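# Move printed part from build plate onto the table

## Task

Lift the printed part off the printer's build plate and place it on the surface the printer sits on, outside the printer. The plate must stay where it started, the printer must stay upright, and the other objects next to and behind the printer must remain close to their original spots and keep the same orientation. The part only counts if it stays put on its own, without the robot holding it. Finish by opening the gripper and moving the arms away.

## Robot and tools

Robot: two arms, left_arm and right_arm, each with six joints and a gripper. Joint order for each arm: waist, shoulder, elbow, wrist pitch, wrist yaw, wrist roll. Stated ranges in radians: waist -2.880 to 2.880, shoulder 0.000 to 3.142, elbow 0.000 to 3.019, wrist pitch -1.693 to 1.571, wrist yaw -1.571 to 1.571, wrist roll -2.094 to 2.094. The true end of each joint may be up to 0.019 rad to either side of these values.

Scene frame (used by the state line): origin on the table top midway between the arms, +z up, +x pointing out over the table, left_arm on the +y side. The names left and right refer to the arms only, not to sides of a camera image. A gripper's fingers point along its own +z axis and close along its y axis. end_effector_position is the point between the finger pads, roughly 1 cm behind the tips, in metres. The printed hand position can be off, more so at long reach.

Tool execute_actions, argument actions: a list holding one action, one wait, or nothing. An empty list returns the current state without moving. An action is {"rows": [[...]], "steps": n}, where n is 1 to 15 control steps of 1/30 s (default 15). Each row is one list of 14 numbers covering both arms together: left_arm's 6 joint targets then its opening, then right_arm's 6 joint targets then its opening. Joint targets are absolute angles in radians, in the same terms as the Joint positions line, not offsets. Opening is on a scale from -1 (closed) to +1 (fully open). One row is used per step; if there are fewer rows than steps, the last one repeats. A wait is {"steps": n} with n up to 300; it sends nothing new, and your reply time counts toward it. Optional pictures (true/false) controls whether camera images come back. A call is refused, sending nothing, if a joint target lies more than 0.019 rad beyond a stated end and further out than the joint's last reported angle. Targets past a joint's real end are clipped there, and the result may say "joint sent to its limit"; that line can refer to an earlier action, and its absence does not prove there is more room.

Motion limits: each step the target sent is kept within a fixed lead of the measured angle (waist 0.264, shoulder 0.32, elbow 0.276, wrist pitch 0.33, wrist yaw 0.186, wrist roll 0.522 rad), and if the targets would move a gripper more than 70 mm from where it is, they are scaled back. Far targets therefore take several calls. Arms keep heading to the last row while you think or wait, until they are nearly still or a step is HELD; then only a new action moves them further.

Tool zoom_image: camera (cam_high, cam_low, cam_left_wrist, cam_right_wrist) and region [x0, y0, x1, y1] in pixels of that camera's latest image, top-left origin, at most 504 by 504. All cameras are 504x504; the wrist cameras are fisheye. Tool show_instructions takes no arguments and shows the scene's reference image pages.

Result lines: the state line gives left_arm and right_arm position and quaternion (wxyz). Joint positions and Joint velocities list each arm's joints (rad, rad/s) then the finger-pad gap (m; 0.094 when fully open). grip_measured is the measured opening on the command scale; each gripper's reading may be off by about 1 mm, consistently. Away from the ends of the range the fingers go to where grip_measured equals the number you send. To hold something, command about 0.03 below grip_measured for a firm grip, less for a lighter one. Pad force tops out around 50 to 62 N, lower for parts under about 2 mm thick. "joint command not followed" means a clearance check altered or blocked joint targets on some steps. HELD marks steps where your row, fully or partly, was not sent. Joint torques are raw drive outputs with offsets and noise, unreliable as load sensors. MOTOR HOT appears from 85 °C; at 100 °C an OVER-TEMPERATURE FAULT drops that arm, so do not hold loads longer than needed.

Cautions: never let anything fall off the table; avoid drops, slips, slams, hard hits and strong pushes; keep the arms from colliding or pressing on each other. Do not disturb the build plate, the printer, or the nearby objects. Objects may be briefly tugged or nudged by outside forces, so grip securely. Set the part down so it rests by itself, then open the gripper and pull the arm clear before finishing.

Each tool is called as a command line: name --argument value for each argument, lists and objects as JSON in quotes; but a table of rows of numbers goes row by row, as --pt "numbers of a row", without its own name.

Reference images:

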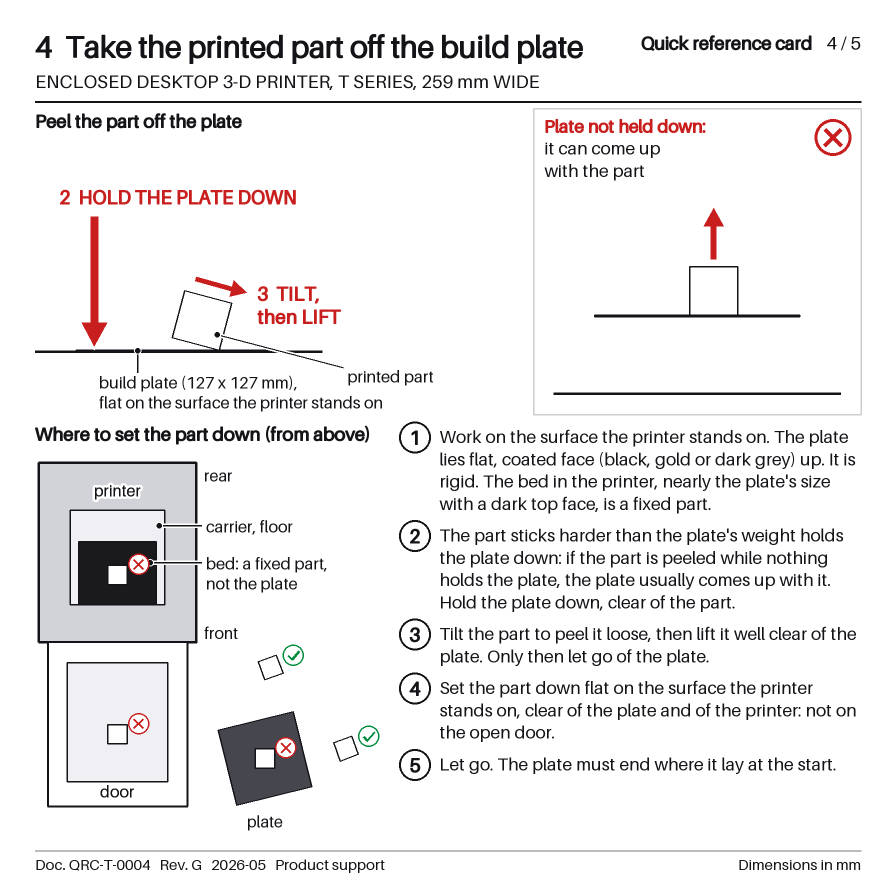

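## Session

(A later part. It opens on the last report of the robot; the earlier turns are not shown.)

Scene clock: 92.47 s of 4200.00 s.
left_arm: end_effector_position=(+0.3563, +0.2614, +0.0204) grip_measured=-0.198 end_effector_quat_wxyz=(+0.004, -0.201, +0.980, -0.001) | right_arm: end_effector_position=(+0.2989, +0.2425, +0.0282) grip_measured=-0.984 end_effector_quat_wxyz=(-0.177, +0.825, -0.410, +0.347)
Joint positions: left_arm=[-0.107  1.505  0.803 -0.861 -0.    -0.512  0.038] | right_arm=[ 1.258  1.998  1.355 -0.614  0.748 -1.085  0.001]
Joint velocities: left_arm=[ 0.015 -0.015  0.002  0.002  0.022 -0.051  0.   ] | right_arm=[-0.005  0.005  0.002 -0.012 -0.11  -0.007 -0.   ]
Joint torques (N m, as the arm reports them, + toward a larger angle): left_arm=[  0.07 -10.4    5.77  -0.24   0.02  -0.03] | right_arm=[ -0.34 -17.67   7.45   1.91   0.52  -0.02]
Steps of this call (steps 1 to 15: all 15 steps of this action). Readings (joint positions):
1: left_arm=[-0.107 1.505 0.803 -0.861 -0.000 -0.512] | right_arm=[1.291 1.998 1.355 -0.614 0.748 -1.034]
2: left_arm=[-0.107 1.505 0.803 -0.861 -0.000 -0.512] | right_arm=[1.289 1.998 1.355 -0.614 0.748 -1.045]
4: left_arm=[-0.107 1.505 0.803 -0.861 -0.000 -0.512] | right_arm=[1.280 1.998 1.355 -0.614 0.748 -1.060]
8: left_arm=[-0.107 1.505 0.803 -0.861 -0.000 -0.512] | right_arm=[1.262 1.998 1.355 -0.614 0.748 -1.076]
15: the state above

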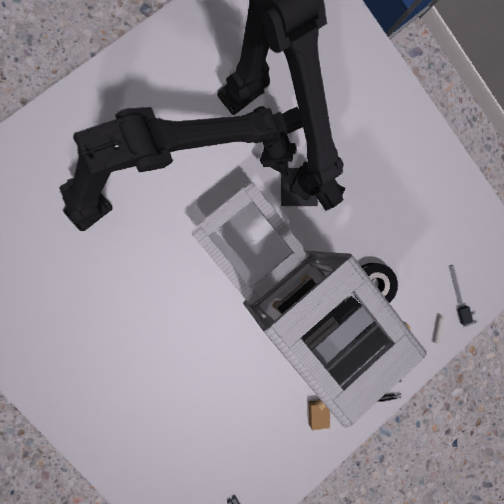

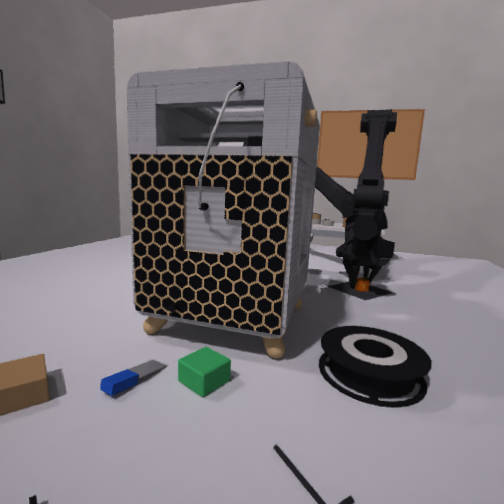

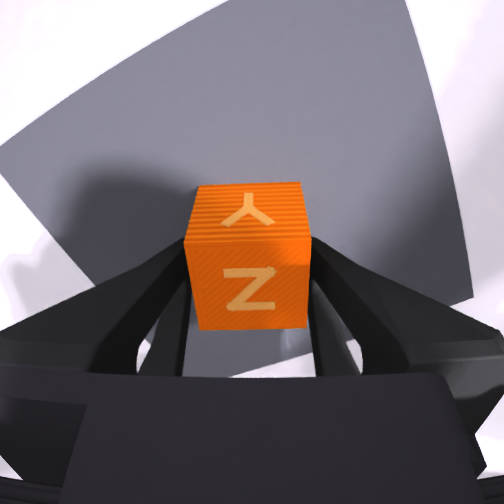

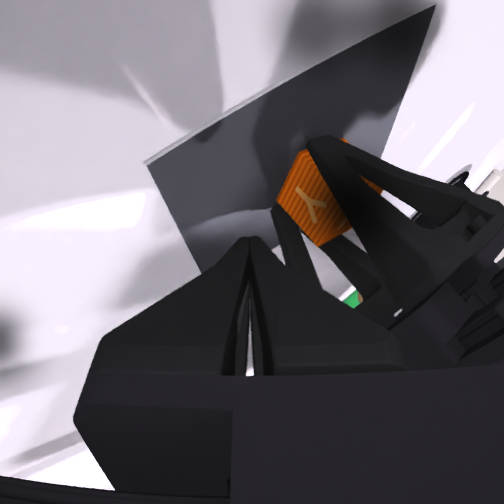

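Marginal edge; shift inward while lowering.

execute_actions --actions '[{"rows":[[-0.1,1.525,0.795,-0.87,0,-0.52,-0.42,1.25,2.045,1.36,-0.54,0.75,-1.1,-1]]}]'

Scene clock: 105.07 s of 4200.00 s.
left_arm: end_effector_position=(+0.3563, +0.2613, +0.0204) grip_measured=-0.390 end_effector_quat_wxyz=(+0.004, -0.202, +0.979, -0.001) | right_arm: end_effector_position=(+0.3016, +0.2490, +0.0112) grip_measured=-0.984 end_effector_quat_wxyz=(-0.186, +0.822, -0.413, +0.346)
Joint positions: left_arm=[-0.107  1.505  0.803 -0.861  0.    -0.513  0.029] | right_arm=[ 1.257  2.033  1.355 -0.556  0.749 -1.088  0.001]
Joint velocities: left_arm=[ 0.015 -0.005  0.002 -0.017 -0.095 -0.007  0.001] | right_arm=[ 0.005 -0.005  0.002  0.012  0.037 -0.022  0.   ]
Joint torques (N m, as the arm reports them, + toward a larger angle): left_arm=[  0.18 -10.34   5.7   -0.12   0.02  -0.01] | right_arm=[ -0.98 -16.59   7.23   1.96   0.53   0.01]
Steps of this call (steps 1 to 15: the robot went on to your last target; steps 16 to 90: nothing new was sent; then 9.10 s passed at rest; steps 91 to 105: all 15 steps of this action). Readings (joint positions):
91: left_arm=[-0.107 1.505 0.803 -0.861 0.000 -0.512] | right_arm=[1.258 1.999 1.355 -0.603 0.749 -1.088]
92: left_arm=[-0.107 1.505 0.803 -0.861 0.000 -0.513] | right_arm=[1.257 2.003 1.355 -0.585 0.749 -1.088]
94: left_arm=[-0.107 1.505 0.803 -0.861 0.000 -0.513] | right_arm=[1.257 2.011 1.355 -0.563 0.749 -1.088]
98: left_arm=[-0.107 1.505 0.803 -0.861 0.000 -0.513] | right_arm=[1.257 2.028 1.355 -0.557 0.749 -1.088]
105: the state above

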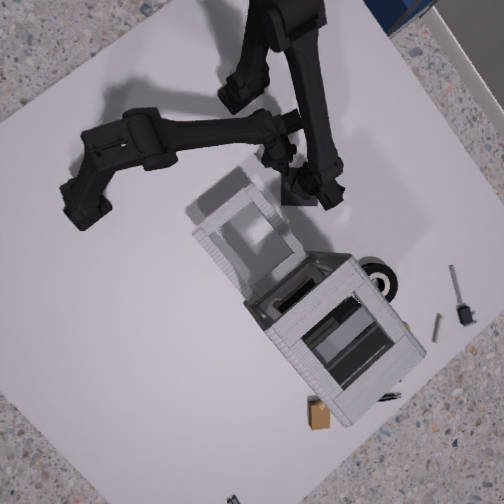

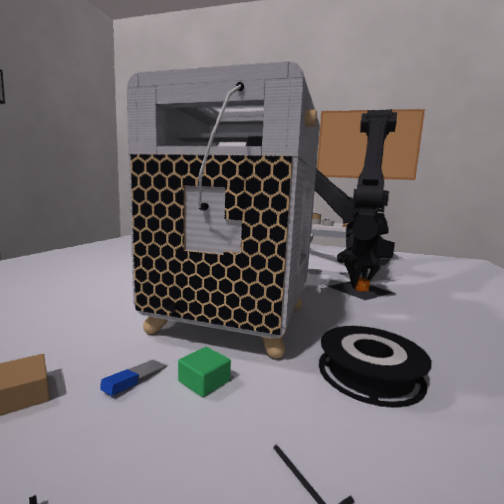

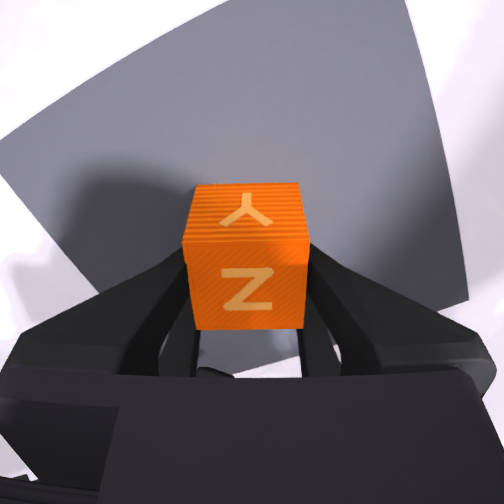

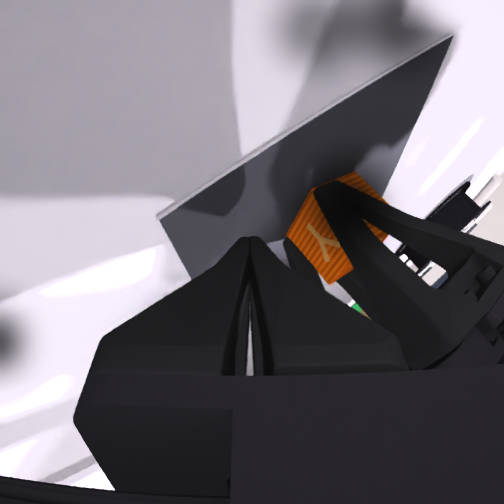

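execute_actions --actions '[{"rows":[[-0.1,1.525,0.795,-0.87,0,-0.52,-0.45,1.255,2.16,1.31,-0.58,0.70,-1.1,-1]]}]' --pictures false

execute_actions --actions '[{"rows":[[-0.088,1.545,0.865,-0.93,0.03,-0.52,-0.45,1.255,2.16,1.31,-0.58,0.70,-1.1,-1]]}]' --pictures false

execute_actions --actions '[{"rows":[[-0.072,1.572,0.905,-0.99,0.06,-0.52,-0.45,1.255,2.16,1.31,-0.58,0.70,-1.1,-1]]}]'

Scene clock: 114.43 s of 4200.00 s.
left_arm: end_effector_position=(+0.3563, +0.2612, +0.0204) grip_measured=-0.390 end_effector_quat_wxyz=(+0.004, -0.202, +0.979, -0.002) | right_arm: end_effector_position=(+0.2972, +0.2477, -0.0016) grip_measured=-0.984 end_effector_quat_wxyz=(-0.178, +0.828, -0.408, +0.341)
Joint positions: left_arm=[-0.107  1.505  0.803 -0.861  0.001 -0.513  0.029] | right_arm=[ 1.261  2.05   1.352 -0.555  0.736 -1.088  0.001]
Joint velocities: left_arm=[ 0.005  0.015  0.007  0.002 -0.095  0.022 -0.   ] | right_arm=[-0.015  0.005 -0.002 -0.012 -0.11   0.095  0.   ]
Joint torques (N m, as the arm reports them, + toward a larger angle): left_arm=[ -0.05 -10.04   5.67  -0.19   0.    -0.02] | right_arm=[ -1.1  -10.72   4.38   0.38  -0.88   0.01]
Steps of this call (steps 1 to 15: the robot went on to your last target; steps 16 to 90: nothing new was sent; then 5.87 s passed at rest; steps 91 to 105: all 15 steps of this action). Readings (joint positions):
91: left_arm=[-0.107 1.505 0.803 -0.861 0.000 -0.513] | right_arm=[1.257 2.037 1.353 -0.556 0.733 -1.088]
92: left_arm=[-0.107 1.505 0.803 -0.861 0.000 -0.513] | right_arm=[1.257 2.043 1.353 -0.556 0.720 -1.088]
94: left_arm=[-0.107 1.505 0.803 -0.861 0.001 -0.513] | right_arm=[1.261 2.050 1.352 -0.555 0.736 -1.088]
98: left_arm=[-0.107 1.505 0.803 -0.861 0.001 -0.513] | right_arm=[1.261 2.050 1.352 -0.555 0.736 -1.088]
105: the state above

Scene clock: 114.93 s of 4200.00 s.
left_arm: end_effector_position=(+0.3557, +0.2614, +0.0212) grip_measured=-0.390 end_effector_quat_wxyz=(-0.020, -0.208, +0.978, -0.008) | right_arm: end_effector_position=(+0.2970, +0.2477, -0.0015) grip_measured=-0.984 end_effector_quat_wxyz=(-0.178, +0.828, -0.408, +0.341)
Joint positions: left_arm=[-0.094  1.526  0.83  -0.907  0.027 -0.513  0.029] | right_arm=[ 1.261  2.05   1.352 -0.555  0.736 -1.088  0.001]
Joint velocities: left_arm=[ 0.005  0.005 -0.002 -0.012 -0.037 -0.007 -0.   ] | right_arm=[ 0.005  0.005  0.002 -0.007 -0.037 -0.066  0.   ]
Joint torques (N m, as the arm reports them, + toward a larger angle): left_arm=[ -0.21 -10.49   8.82  -0.67   0.2   -0.01] | right_arm=[ -0.42 -10.95   4.4    0.39  -0.89   0.01]
Steps of this call (steps 1 to 15: all 15 steps of this action). Readings (joint positions):
1: left_arm=[-0.105 1.507 0.807 -0.871 0.012 -0.513] | right_arm=[1.261 2.050 1.352 -0.555 0.736 -1.088]
2: left_arm=[-0.102 1.512 0.814 -0.883 0.018 -0.513] | right_arm=[1.261 2.050 1.352 -0.555 0.736 -1.088]
4: left_arm=[-0.096 1.523 0.826 -0.901 0.026 -0.513] | right_arm=[1.261 2.050 1.352 -0.555 0.736 -1.088]
8: left_arm=[-0.094 1.526 0.830 -0.907 0.027 -0.513] | right_arm=[1.261 2.050 1.352 -0.555 0.736 -1.088]
15: the state above

Scene clock: 115.43 s of 4200.00 s.
left_arm: end_effector_position=(+0.3554, +0.2618, +0.0226) grip_measured=-0.390 end_effector_quat_wxyz=(-0.050, -0.217, +0.975, -0.015) | right_arm: end_effector_position=(+0.2971, +0.2477, -0.0015) grip_measured=-0.984 end_effector_quat_wxyz=(-0.178, +0.828, -0.408, +0.341)
Joint positions: left_arm=[-0.078  1.556  0.866 -0.969  0.058 -0.513  0.029] | right_arm=[ 1.261  2.05   1.352 -0.555  0.736 -1.088  0.001]
Joint velocities: left_arm=[-0.024 -0.015  0.002 -0.027  0.007 -0.095 -0.   ] | right_arm=[ 0.005 -0.005 -0.002 -0.012 -0.051  0.051 -0.   ]
Joint torques (N m, as the arm reports them, + toward a larger angle): left_arm=[ -0.39 -11.59   9.02  -0.65   0.15   0.  ] | right_arm=[ -0.85 -11.12   4.38   0.43  -0.9    0.01]
Steps of this call (steps 1 to 15: all 15 steps of this action). Readings (joint positions):
1: left_arm=[-0.093 1.529 0.835 -0.919 0.039 -0.513] | right_arm=[1.261 2.050 1.352 -0.555 0.736 -1.088]
2: left_arm=[-0.089 1.536 0.846 -0.935 0.047 -0.513] | right_arm=[1.261 2.050 1.352 -0.555 0.736 -1.088]
4: left_arm=[-0.081 1.552 0.861 -0.959 0.055 -0.513] | right_arm=[1.261 2.050 1.352 -0.555 0.736 -1.088]
8: left_arm=[-0.078 1.556 0.866 -0.969 0.058 -0.513] | right_arm=[1.261 2.050 1.352 -0.555 0.736 -1.088]
15: the state above

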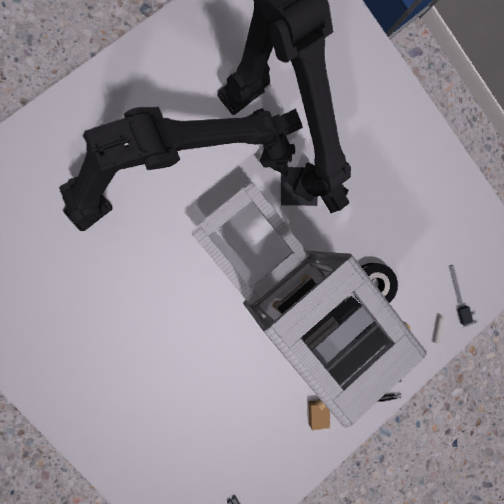

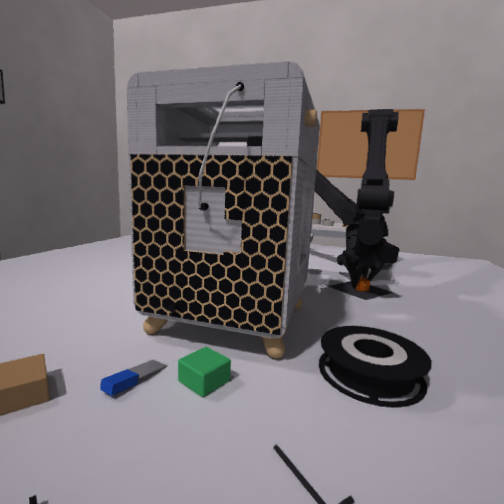

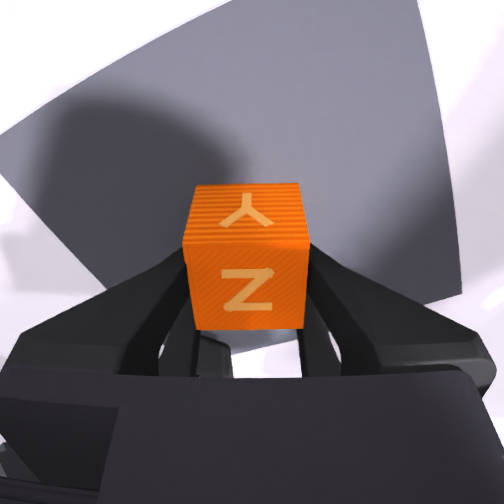

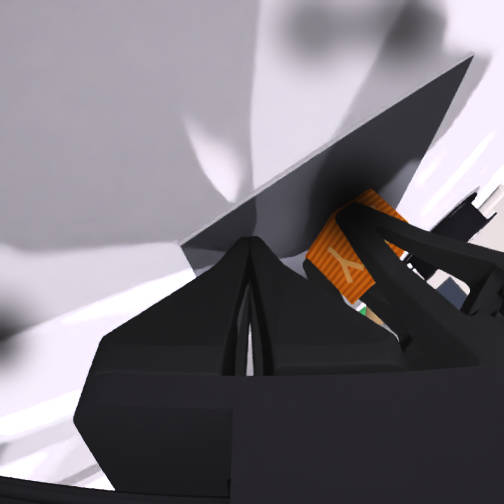

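Cube tilts with the hand. More, then lift.

execute_actions --actions '[{"rows":[[-0.05,1.60,0.955,-1.06,0.09,-0.52,-0.45,1.255,2.16,1.31,-0.58,0.70,-1.1,-1]]}]' --pictures false

execute_actions --actions '[{"rows":[[-0.05,1.54,0.97,-1.12,0.09,-0.52,-0.45,1.255,2.16,1.31,-0.58,0.70,-1.1,-1]]}]'

Scene clock: 123.67 s of 4200.00 s.
left_arm: end_effector_position=(+0.3557, +0.2646, +0.0249) grip_measured=-0.390 end_effector_quat_wxyz=(-0.085, -0.229, +0.969, -0.021) | right_arm: end_effector_position=(+0.2971, +0.2477, -0.0015) grip_measured=-0.984 end_effector_quat_wxyz=(-0.178, +0.828, -0.408, +0.341)
Joint positions: left_arm=[-0.055  1.591  0.91  -1.041  0.089 -0.513  0.029] | right_arm=[ 1.261  2.05   1.352 -0.555  0.736 -1.088  0.001]
Joint velocities: left_arm=[ 0.005 -0.005 -0.022 -0.007 -0.022 -0.037 -0.   ] | right_arm=[-0.024 -0.005 -0.002 -0.012 -0.037 -0.051 -0.001]
Joint torques (N m, as the arm reports them, + toward a larger angle): left_arm=[ -1.27 -12.67   9.38  -0.77   0.15   0.  ] | right_arm=[ -1.08 -11.04   4.41   0.38  -0.92   0.02]
Steps of this call (steps 1 to 15: the robot went on to your last target; steps 16 to 90: nothing new was sent; then 4.73 s passed at rest; steps 91 to 105: all 15 steps of this action). Readings (joint positions):
91: left_arm=[-0.076 1.559 0.873 -0.983 0.070 -0.513] | right_arm=[1.261 2.050 1.352 -0.555 0.736 -1.088]
92: left_arm=[-0.072 1.566 0.886 -1.003 0.078 -0.513] | right_arm=[1.261 2.050 1.352 -0.555 0.736 -1.088]
94: left_arm=[-0.062 1.581 0.903 -1.031 0.085 -0.513] | right_arm=[1.261 2.050 1.352 -0.555 0.736 -1.088]
98: left_arm=[-0.055 1.591 0.909 -1.041 0.089 -0.513] | right_arm=[1.261 2.050 1.352 -0.555 0.736 -1.088]
105: the state above

Scene clock: 124.17 s of 4200.00 s.
left_arm: end_effector_position=(+0.3500, +0.2652, +0.0457) grip_measured=-0.390 end_effector_quat_wxyz=(-0.091, -0.230, +0.969, -0.020) | right_arm: end_effector_position=(+0.2967, +0.2480, -0.0013) grip_measured=-0.985 end_effector_quat_wxyz=(-0.178, +0.828, -0.408, +0.342)
Joint positions: left_arm=[-0.054  1.548  0.925 -1.11   0.089 -0.513  0.029] | right_arm=[ 1.262  2.05   1.352 -0.555  0.738 -1.088  0.001]
Joint velocities: left_arm=[-0.024 -0.005 -0.012 -0.007 -0.022 -0.007 -0.001] | right_arm=[ 0.005 -0.005  0.007 -0.002 -0.007 -0.007 -0.001]
Joint torques (N m, as the arm reports them, + toward a larger angle): left_arm=[ -0.1  -14.05   9.87  -0.52   0.15  -0.01] | right_arm=[ -0.64 -11.02   4.36   0.49  -0.98   0.01]
Steps of this call (steps 1 to 15: all 15 steps of this action). Readings (joint positions):
1: left_arm=[-0.055 1.590 0.912 -1.051 0.089 -0.513] | right_arm=[1.261 2.050 1.352 -0.555 0.736 -1.088]
2: left_arm=[-0.055 1.587 0.917 -1.064 0.089 -0.513] | right_arm=[1.261 2.050 1.352 -0.555 0.737 -1.088]
4: left_arm=[-0.054 1.577 0.924 -1.082 0.089 -0.513] | right_arm=[1.262 2.049 1.352 -0.555 0.740 -1.088]
8: left_arm=[-0.054 1.560 0.925 -1.099 0.089 -0.513] | right_arm=[1.262 2.048 1.352 -0.555 0.736 -1.088]
15: the state above

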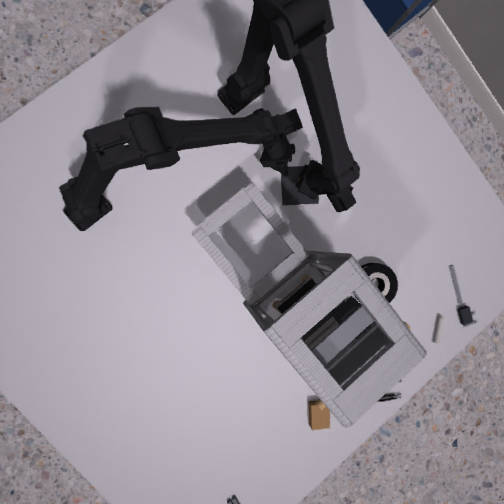

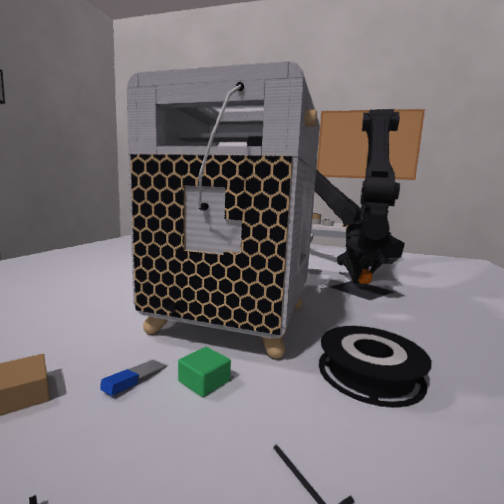

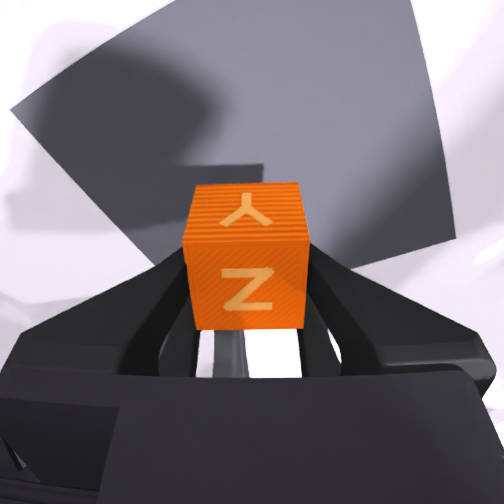

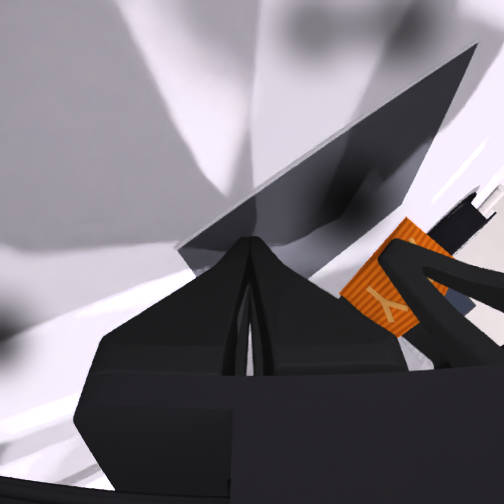

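Free; the plate rotated only slightly.

execute_actions --actions '[{"rows":[[0.1,1.5,0.97,-0.98,0,-0.52,-0.45,1.255,2.16,1.31,-0.58,0.70,-1.1,-1]]}]' --pictures false

execute_actions --actions '[{"rows":[[0.4,1.56,0.96,-0.92,0,-0.52,-0.45,1.26,1.93,1.36,-0.55,0.75,-1.1,-1]]}]' --pictures false

execute_actions --actions '[{"rows":[[0.4,1.62,0.96,-0.875,0,-0.52,-0.45,1.26,1.75,1.36,-0.55,0.75,-1.1,-1]]}]'

Scene clock: 131.20 s of 4200.00 s.
left_arm: end_effector_position=(+0.3881, +0.3410, +0.0628) grip_measured=-0.390 end_effector_quat_wxyz=(+0.009, -0.305, +0.952, -0.001) | right_arm: end_effector_position=(+0.2967, +0.2480, -0.0013) grip_measured=-0.985 end_effector_quat_wxyz=(-0.178, +0.828, -0.408, +0.342)
Joint positions: left_arm=[ 0.106  1.501  0.937 -0.988 -0.001 -0.514  0.029] | right_arm=[ 1.262  2.05   1.352 -0.555  0.738 -1.088  0.001]
Joint velocities: left_arm=[-0.083 -0.015  0.002 -0.002 -0.007  0.007  0.   ] | right_arm=[-0.024  0.015  0.002  0.002 -0.022  0.022 -0.001]
Joint torques (N m, as the arm reports them, + toward a larger angle): left_arm=[ -0.64 -13.76   9.42   0.43   0.07   0.01] | right_arm=[ -0.83 -11.11   4.4    0.38  -0.97   0.02]
Steps of this call (steps 1 to 15: the robot went on to your last target; steps 16 to 90: nothing new was sent; then 3.53 s passed at rest; steps 91 to 105: all 15 steps of this action). Readings (joint positions):
91: left_arm=[-0.047 1.545 0.925 -1.091 0.057 -0.513] | right_arm=[1.262 2.050 1.352 -0.555 0.738 -1.088]
92: left_arm=[-0.029 1.542 0.925 -1.061 0.031 -0.513] | right_arm=[1.262 2.050 1.352 -0.555 0.738 -1.088]
94: left_arm=[0.035 1.531 0.931 -1.012 0.009 -0.513] | right_arm=[1.262 2.050 1.352 -0.555 0.738 -1.088]
98: left_arm=[0.127 1.505 0.937 -0.988 -0.001 -0.514] | right_arm=[1.262 2.050 1.352 -0.555 0.738 -1.088]
105: the state above

Scene clock: 131.70 s of 4200.00 s.
left_arm: end_effector_position=(+0.3671, +0.4630, +0.0466) grip_measured=-0.390 end_effector_quat_wxyz=(+0.017, -0.450, +0.893, +0.001) | right_arm: end_effector_position=(+0.3005, +0.2559, +0.0631) grip_measured=-0.985 end_effector_quat_wxyz=(-0.226, +0.810, -0.422, +0.339)
Joint positions: left_arm=[ 0.418  1.546  0.937 -0.928 -0.003 -0.515  0.029] | right_arm=[ 1.262  1.941  1.347 -0.554  0.748 -1.089  0.001]
Joint velocities: left_arm=[-0.317 -0.005 -0.002 -0.002  0.007 -0.022 -0.001] | right_arm=[-0.005 -0.015  0.007 -0.002  0.022 -0.007  0.   ]
Joint torques (N m, as the arm reports them, + toward a larger angle): left_arm=[ -1.1  -12.78   8.49   0.53   0.21   0.01] | right_arm=[ -0.33 -18.24   8.33   1.62   0.51   0.02]
Steps of this call (steps 1 to 15: all 15 steps of this action). Readings (joint positions):
1: left_arm=[0.115 1.502 0.937 -0.982 0.004 -0.514] | right_arm=[1.262 2.040 1.352 -0.553 0.744 -1.088]
2: left_arm=[0.138 1.505 0.937 -0.972 0.006 -0.514] | right_arm=[1.262 2.033 1.348 -0.554 0.745 -1.089]
4: left_arm=[0.222 1.513 0.937 -0.951 0.006 -0.514] | right_arm=[1.262 2.012 1.347 -0.554 0.746 -1.089]
8: left_arm=[0.413 1.538 0.937 -0.928 -0.002 -0.514] | right_arm=[1.262 1.961 1.347 -0.554 0.748 -1.089]
15: the state above

Scene clock: 132.20 s of 4200.00 s.
left_arm: end_effector_position=(+0.3751, +0.4564, +0.0223) grip_measured=-0.390 end_effector_quat_wxyz=(+0.007, -0.440, +0.898, +0.001) | right_arm: end_effector_position=(+0.3010, +0.2568, +0.1828) grip_measured=-0.985 end_effector_quat_wxyz=(-0.314, +0.774, -0.445, +0.322)
Joint positions: left_arm=[ 0.395  1.61   0.937 -0.885 -0.002 -0.515  0.029] | right_arm=[ 1.262  1.741  1.346 -0.554  0.749 -1.089  0.001]
Joint velocities: left_arm=[-0.005 -0.005 -0.012  0.002 -0.095  0.037  0.001] | right_arm=[ 0.005 -0.005  0.002  0.022 -0.022  0.022 -0.   ]
Joint torques (N m, as the arm reports them, + toward a larger angle): left_arm=[  0.18 -13.22   8.07   0.5    0.14  -0.01] | right_arm=[ -0.53 -14.81   9.53   1.84   0.42   0.02]
Steps of this call (steps 1 to 15: all 15 steps of this action). Readings (joint positions):
1: left_arm=[0.408 1.549 0.937 -0.920 -0.003 -0.515] | right_arm=[1.262 1.936 1.347 -0.554 0.748 -1.089]
2: left_arm=[0.401 1.557 0.937 -0.906 -0.002 -0.515] | right_arm=[1.262 1.929 1.346 -0.554 0.748 -1.089]
4: left_arm=[0.395 1.578 0.937 -0.890 -0.002 -0.515] | right_arm=[1.262 1.904 1.346 -0.554 0.748 -1.089]
8: left_arm=[0.395 1.608 0.937 -0.886 -0.002 -0.515] | right_arm=[1.262 1.827 1.346 -0.554 0.748 -1.089]
15: the state above

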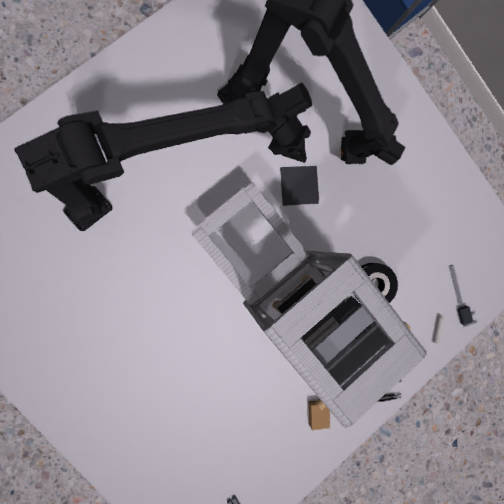

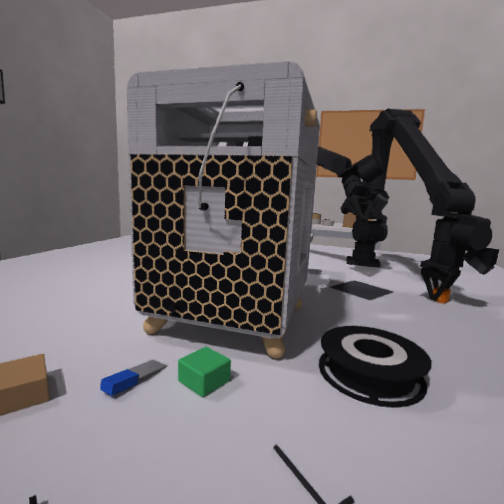

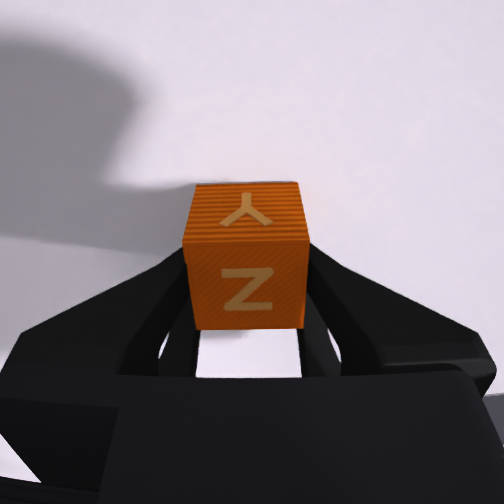

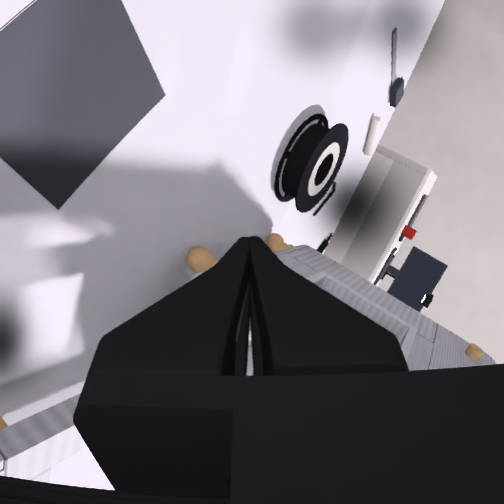

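execute_actions --actions '[{"rows":[[0.4,1.65,0.96,-0.87,0,-0.52,-0.45,1.26,1.75,1.36,-0.55,0.75,-1.1,-1]],"steps":10}]' --pictures false

execute_actions --actions '[{"rows":[[0.4,1.63,0.96,-0.87,0,-0.52,0.5,1.26,1.75,1.36,-0.55,0.75,-1.1,-1]],"steps":10}]' --pictures false

execute_actions --actions '[{"rows":[[0.4,1.4,0.96,-0.95,0,-0.52,0.5,1.26,1.75,1.36,-0.55,0.75,-1.1,-1]]}]'

finished_scene --scene 1

Scene clock: 140.23 s of 4200.00 s.
left_arm: end_effector_position=(+0.3756, +0.4568, +0.0204) grip_measured=-0.390 end_effector_quat_wxyz=(+0.006, -0.440, +0.898, +0.001) | right_arm: end_effector_position=(+0.3010, +0.2568, +0.1819) grip_measured=-0.985 end_effector_quat_wxyz=(-0.313, +0.775, -0.444, +0.323)
Joint positions: left_arm=[ 0.396  1.615  0.937 -0.88  -0.002 -0.515  0.029] | right_arm=[ 1.262  1.742  1.346 -0.554  0.749 -1.089  0.001]
Joint velocities: left_arm=[-0.005 -0.015  0.007  0.007 -0.022 -0.007 -0.001] | right_arm=[ 0.005 -0.015  0.017  0.002  0.007  0.037 -0.   ]
Joint torques (N m, as the arm reports them, + toward a larger angle): left_arm=[  0.1  -10.85   8.08   0.53   0.1   -0.01] | right_arm=[ -0.34 -15.12   9.36   1.9    0.41   0.02]
Steps of this call (steps 1 to 15: the robot went on to your last target; steps 16 to 90: nothing new was sent; then 4.70 s passed at rest; steps 91 to 100: all 10 steps of this action). Readings (joint positions):
91: left_arm=[0.395 1.611 0.937 -0.884 -0.002 -0.515] | right_arm=[1.262 1.742 1.346 -0.554 0.749 -1.089]
92: left_arm=[0.395 1.613 0.937 -0.882 -0.002 -0.515] | right_arm=[1.262 1.742 1.346 -0.554 0.749 -1.089]
94: left_arm=[0.395 1.615 0.937 -0.880 -0.002 -0.515] | right_arm=[1.262 1.742 1.346 -0.554 0.749 -1.089]
98: left_arm=[0.396 1.615 0.937 -0.880 -0.002 -0.515] | right_arm=[1.262 1.742 1.346 -0.554 0.749 -1.089]
100: the state above

Scene clock: 140.57 s of 4200.00 s.
left_arm: end_effector_position=(+0.3761, +0.4573, +0.0204) grip_measured=+0.498 end_effector_quat_wxyz=(+0.008, -0.440, +0.898, +0.001) | right_arm: end_effector_position=(+0.3010, +0.2568, +0.1819) grip_measured=-0.985 end_effector_quat_wxyz=(-0.313, +0.775, -0.444, +0.323)
Joint positions: left_arm=[ 0.396  1.615  0.937 -0.877 -0.003 -0.515  0.07 ] | right_arm=[ 1.262  1.742  1.346 -0.554  0.749 -1.089  0.001]
Joint velocities: left_arm=[-0.024 -0.005  0.012 -0.002 -0.081  0.037 -0.   ] | right_arm=[ 0.005 -0.015  0.002  0.007 -0.037  0.022 -0.   ]
Joint torques (N m, as the arm reports them, + toward a larger angle): left_arm=[ -0.33 -13.11   8.23   0.43   0.15  -0.01] | right_arm=[ -0.5  -14.97   9.39   1.89   0.41   0.  ]
Steps of this call (steps 1 to 10: all 10 steps of this action). Readings (joint positions):
1: left_arm=[0.396 1.615 0.937 -0.880 -0.002 -0.515] | right_arm=[1.262 1.742 1.346 -0.554 0.749 -1.089]
2: left_arm=[0.396 1.615 0.937 -0.879 -0.003 -0.515] | right_arm=[1.262 1.742 1.346 -0.554 0.749 -1.089]
4: left_arm=[0.396 1.615 0.937 -0.878 -0.003 -0.515] | right_arm=[1.262 1.742 1.346 -0.554 0.749 -1.089]
8: left_arm=[0.396 1.615 0.937 -0.877 -0.003 -0.515] | right_arm=[1.262 1.742 1.346 -0.554 0.749 -1.089]
10: the state above

Scene clock: 141.07 s of 4200.00 s.
left_arm: end_effector_position=(+0.3772, +0.4579, +0.1131) grip_measured=+0.498 end_effector_quat_wxyz=(+0.097, -0.438, +0.894, -0.004) | right_arm: end_effector_position=(+0.3010, +0.2568, +0.1819) grip_measured=-0.985 end_effector_quat_wxyz=(-0.313, +0.775, -0.444, +0.323)
Joint positions: left_arm=[ 0.396  1.375  0.94  -0.941 -0.003 -0.515  0.07 ] | right_arm=[ 1.262  1.742  1.346 -0.554  0.749 -1.089  0.001]
Joint velocities: left_arm=[ 0.005  0.161  0.002 -0.022 -0.022  0.037 -0.   ] | right_arm=[-0.005 -0.005  0.012  0.007  0.022 -0.022  0.   ]
Joint torques (N m, as the arm reports them, + toward a larger angle): left_arm=[ -0.42 -10.9    9.31   0.12   0.15   0.04] | right_arm=[ -0.55 -15.37   9.43   1.79   0.41   0.01]
Steps of this call (steps 1 to 15: all 15 steps of this action). Readings (joint positions):
1: left_arm=[0.396 1.604 0.937 -0.885 -0.003 -0.515] | right_arm=[1.262 1.742 1.346 -0.554 0.749 -1.089]
2: left_arm=[0.396 1.582 0.935 -0.903 -0.003 -0.515] | right_arm=[1.262 1.742 1.346 -0.554 0.749 -1.089]
4: left_arm=[0.396 1.509 0.935 -0.928 -0.003 -0.515] | right_arm=[1.262 1.742 1.346 -0.554 0.749 -1.089]
8: left_arm=[0.396 1.369 0.937 -0.937 -0.003 -0.515] | right_arm=[1.262 1.742 1.346 -0.554 0.749 -1.089]
15: the state above

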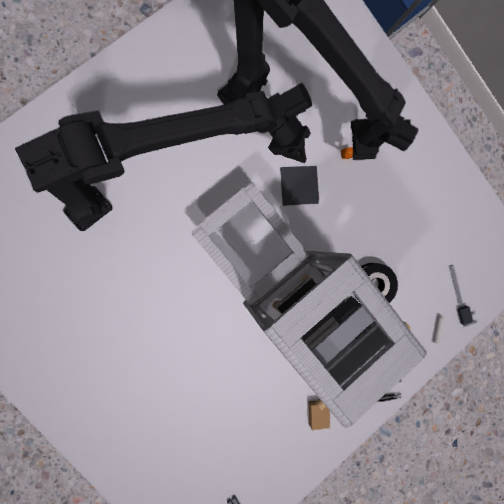

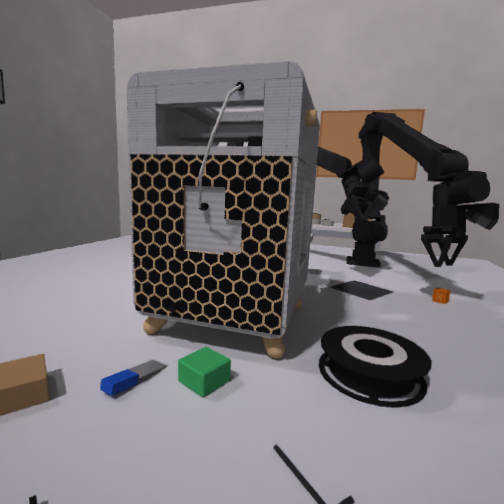

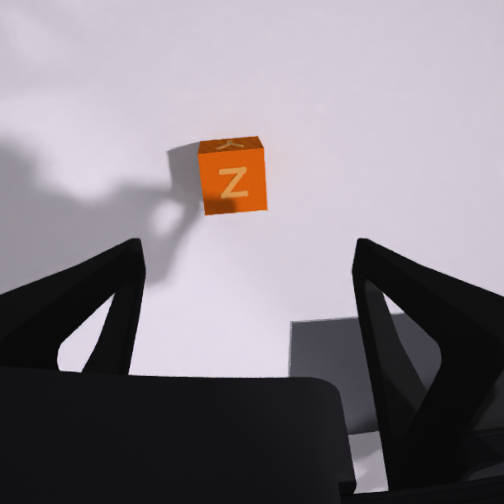

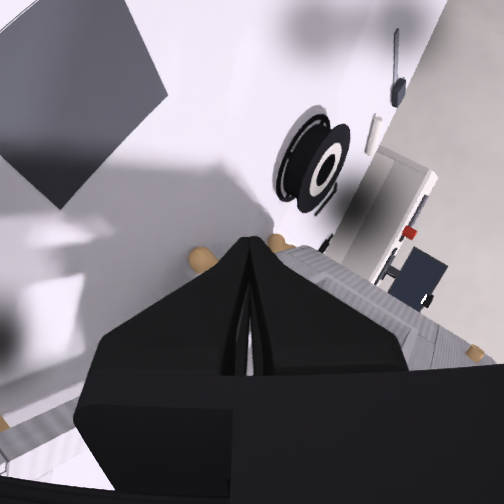

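The scene is finished: the task was done.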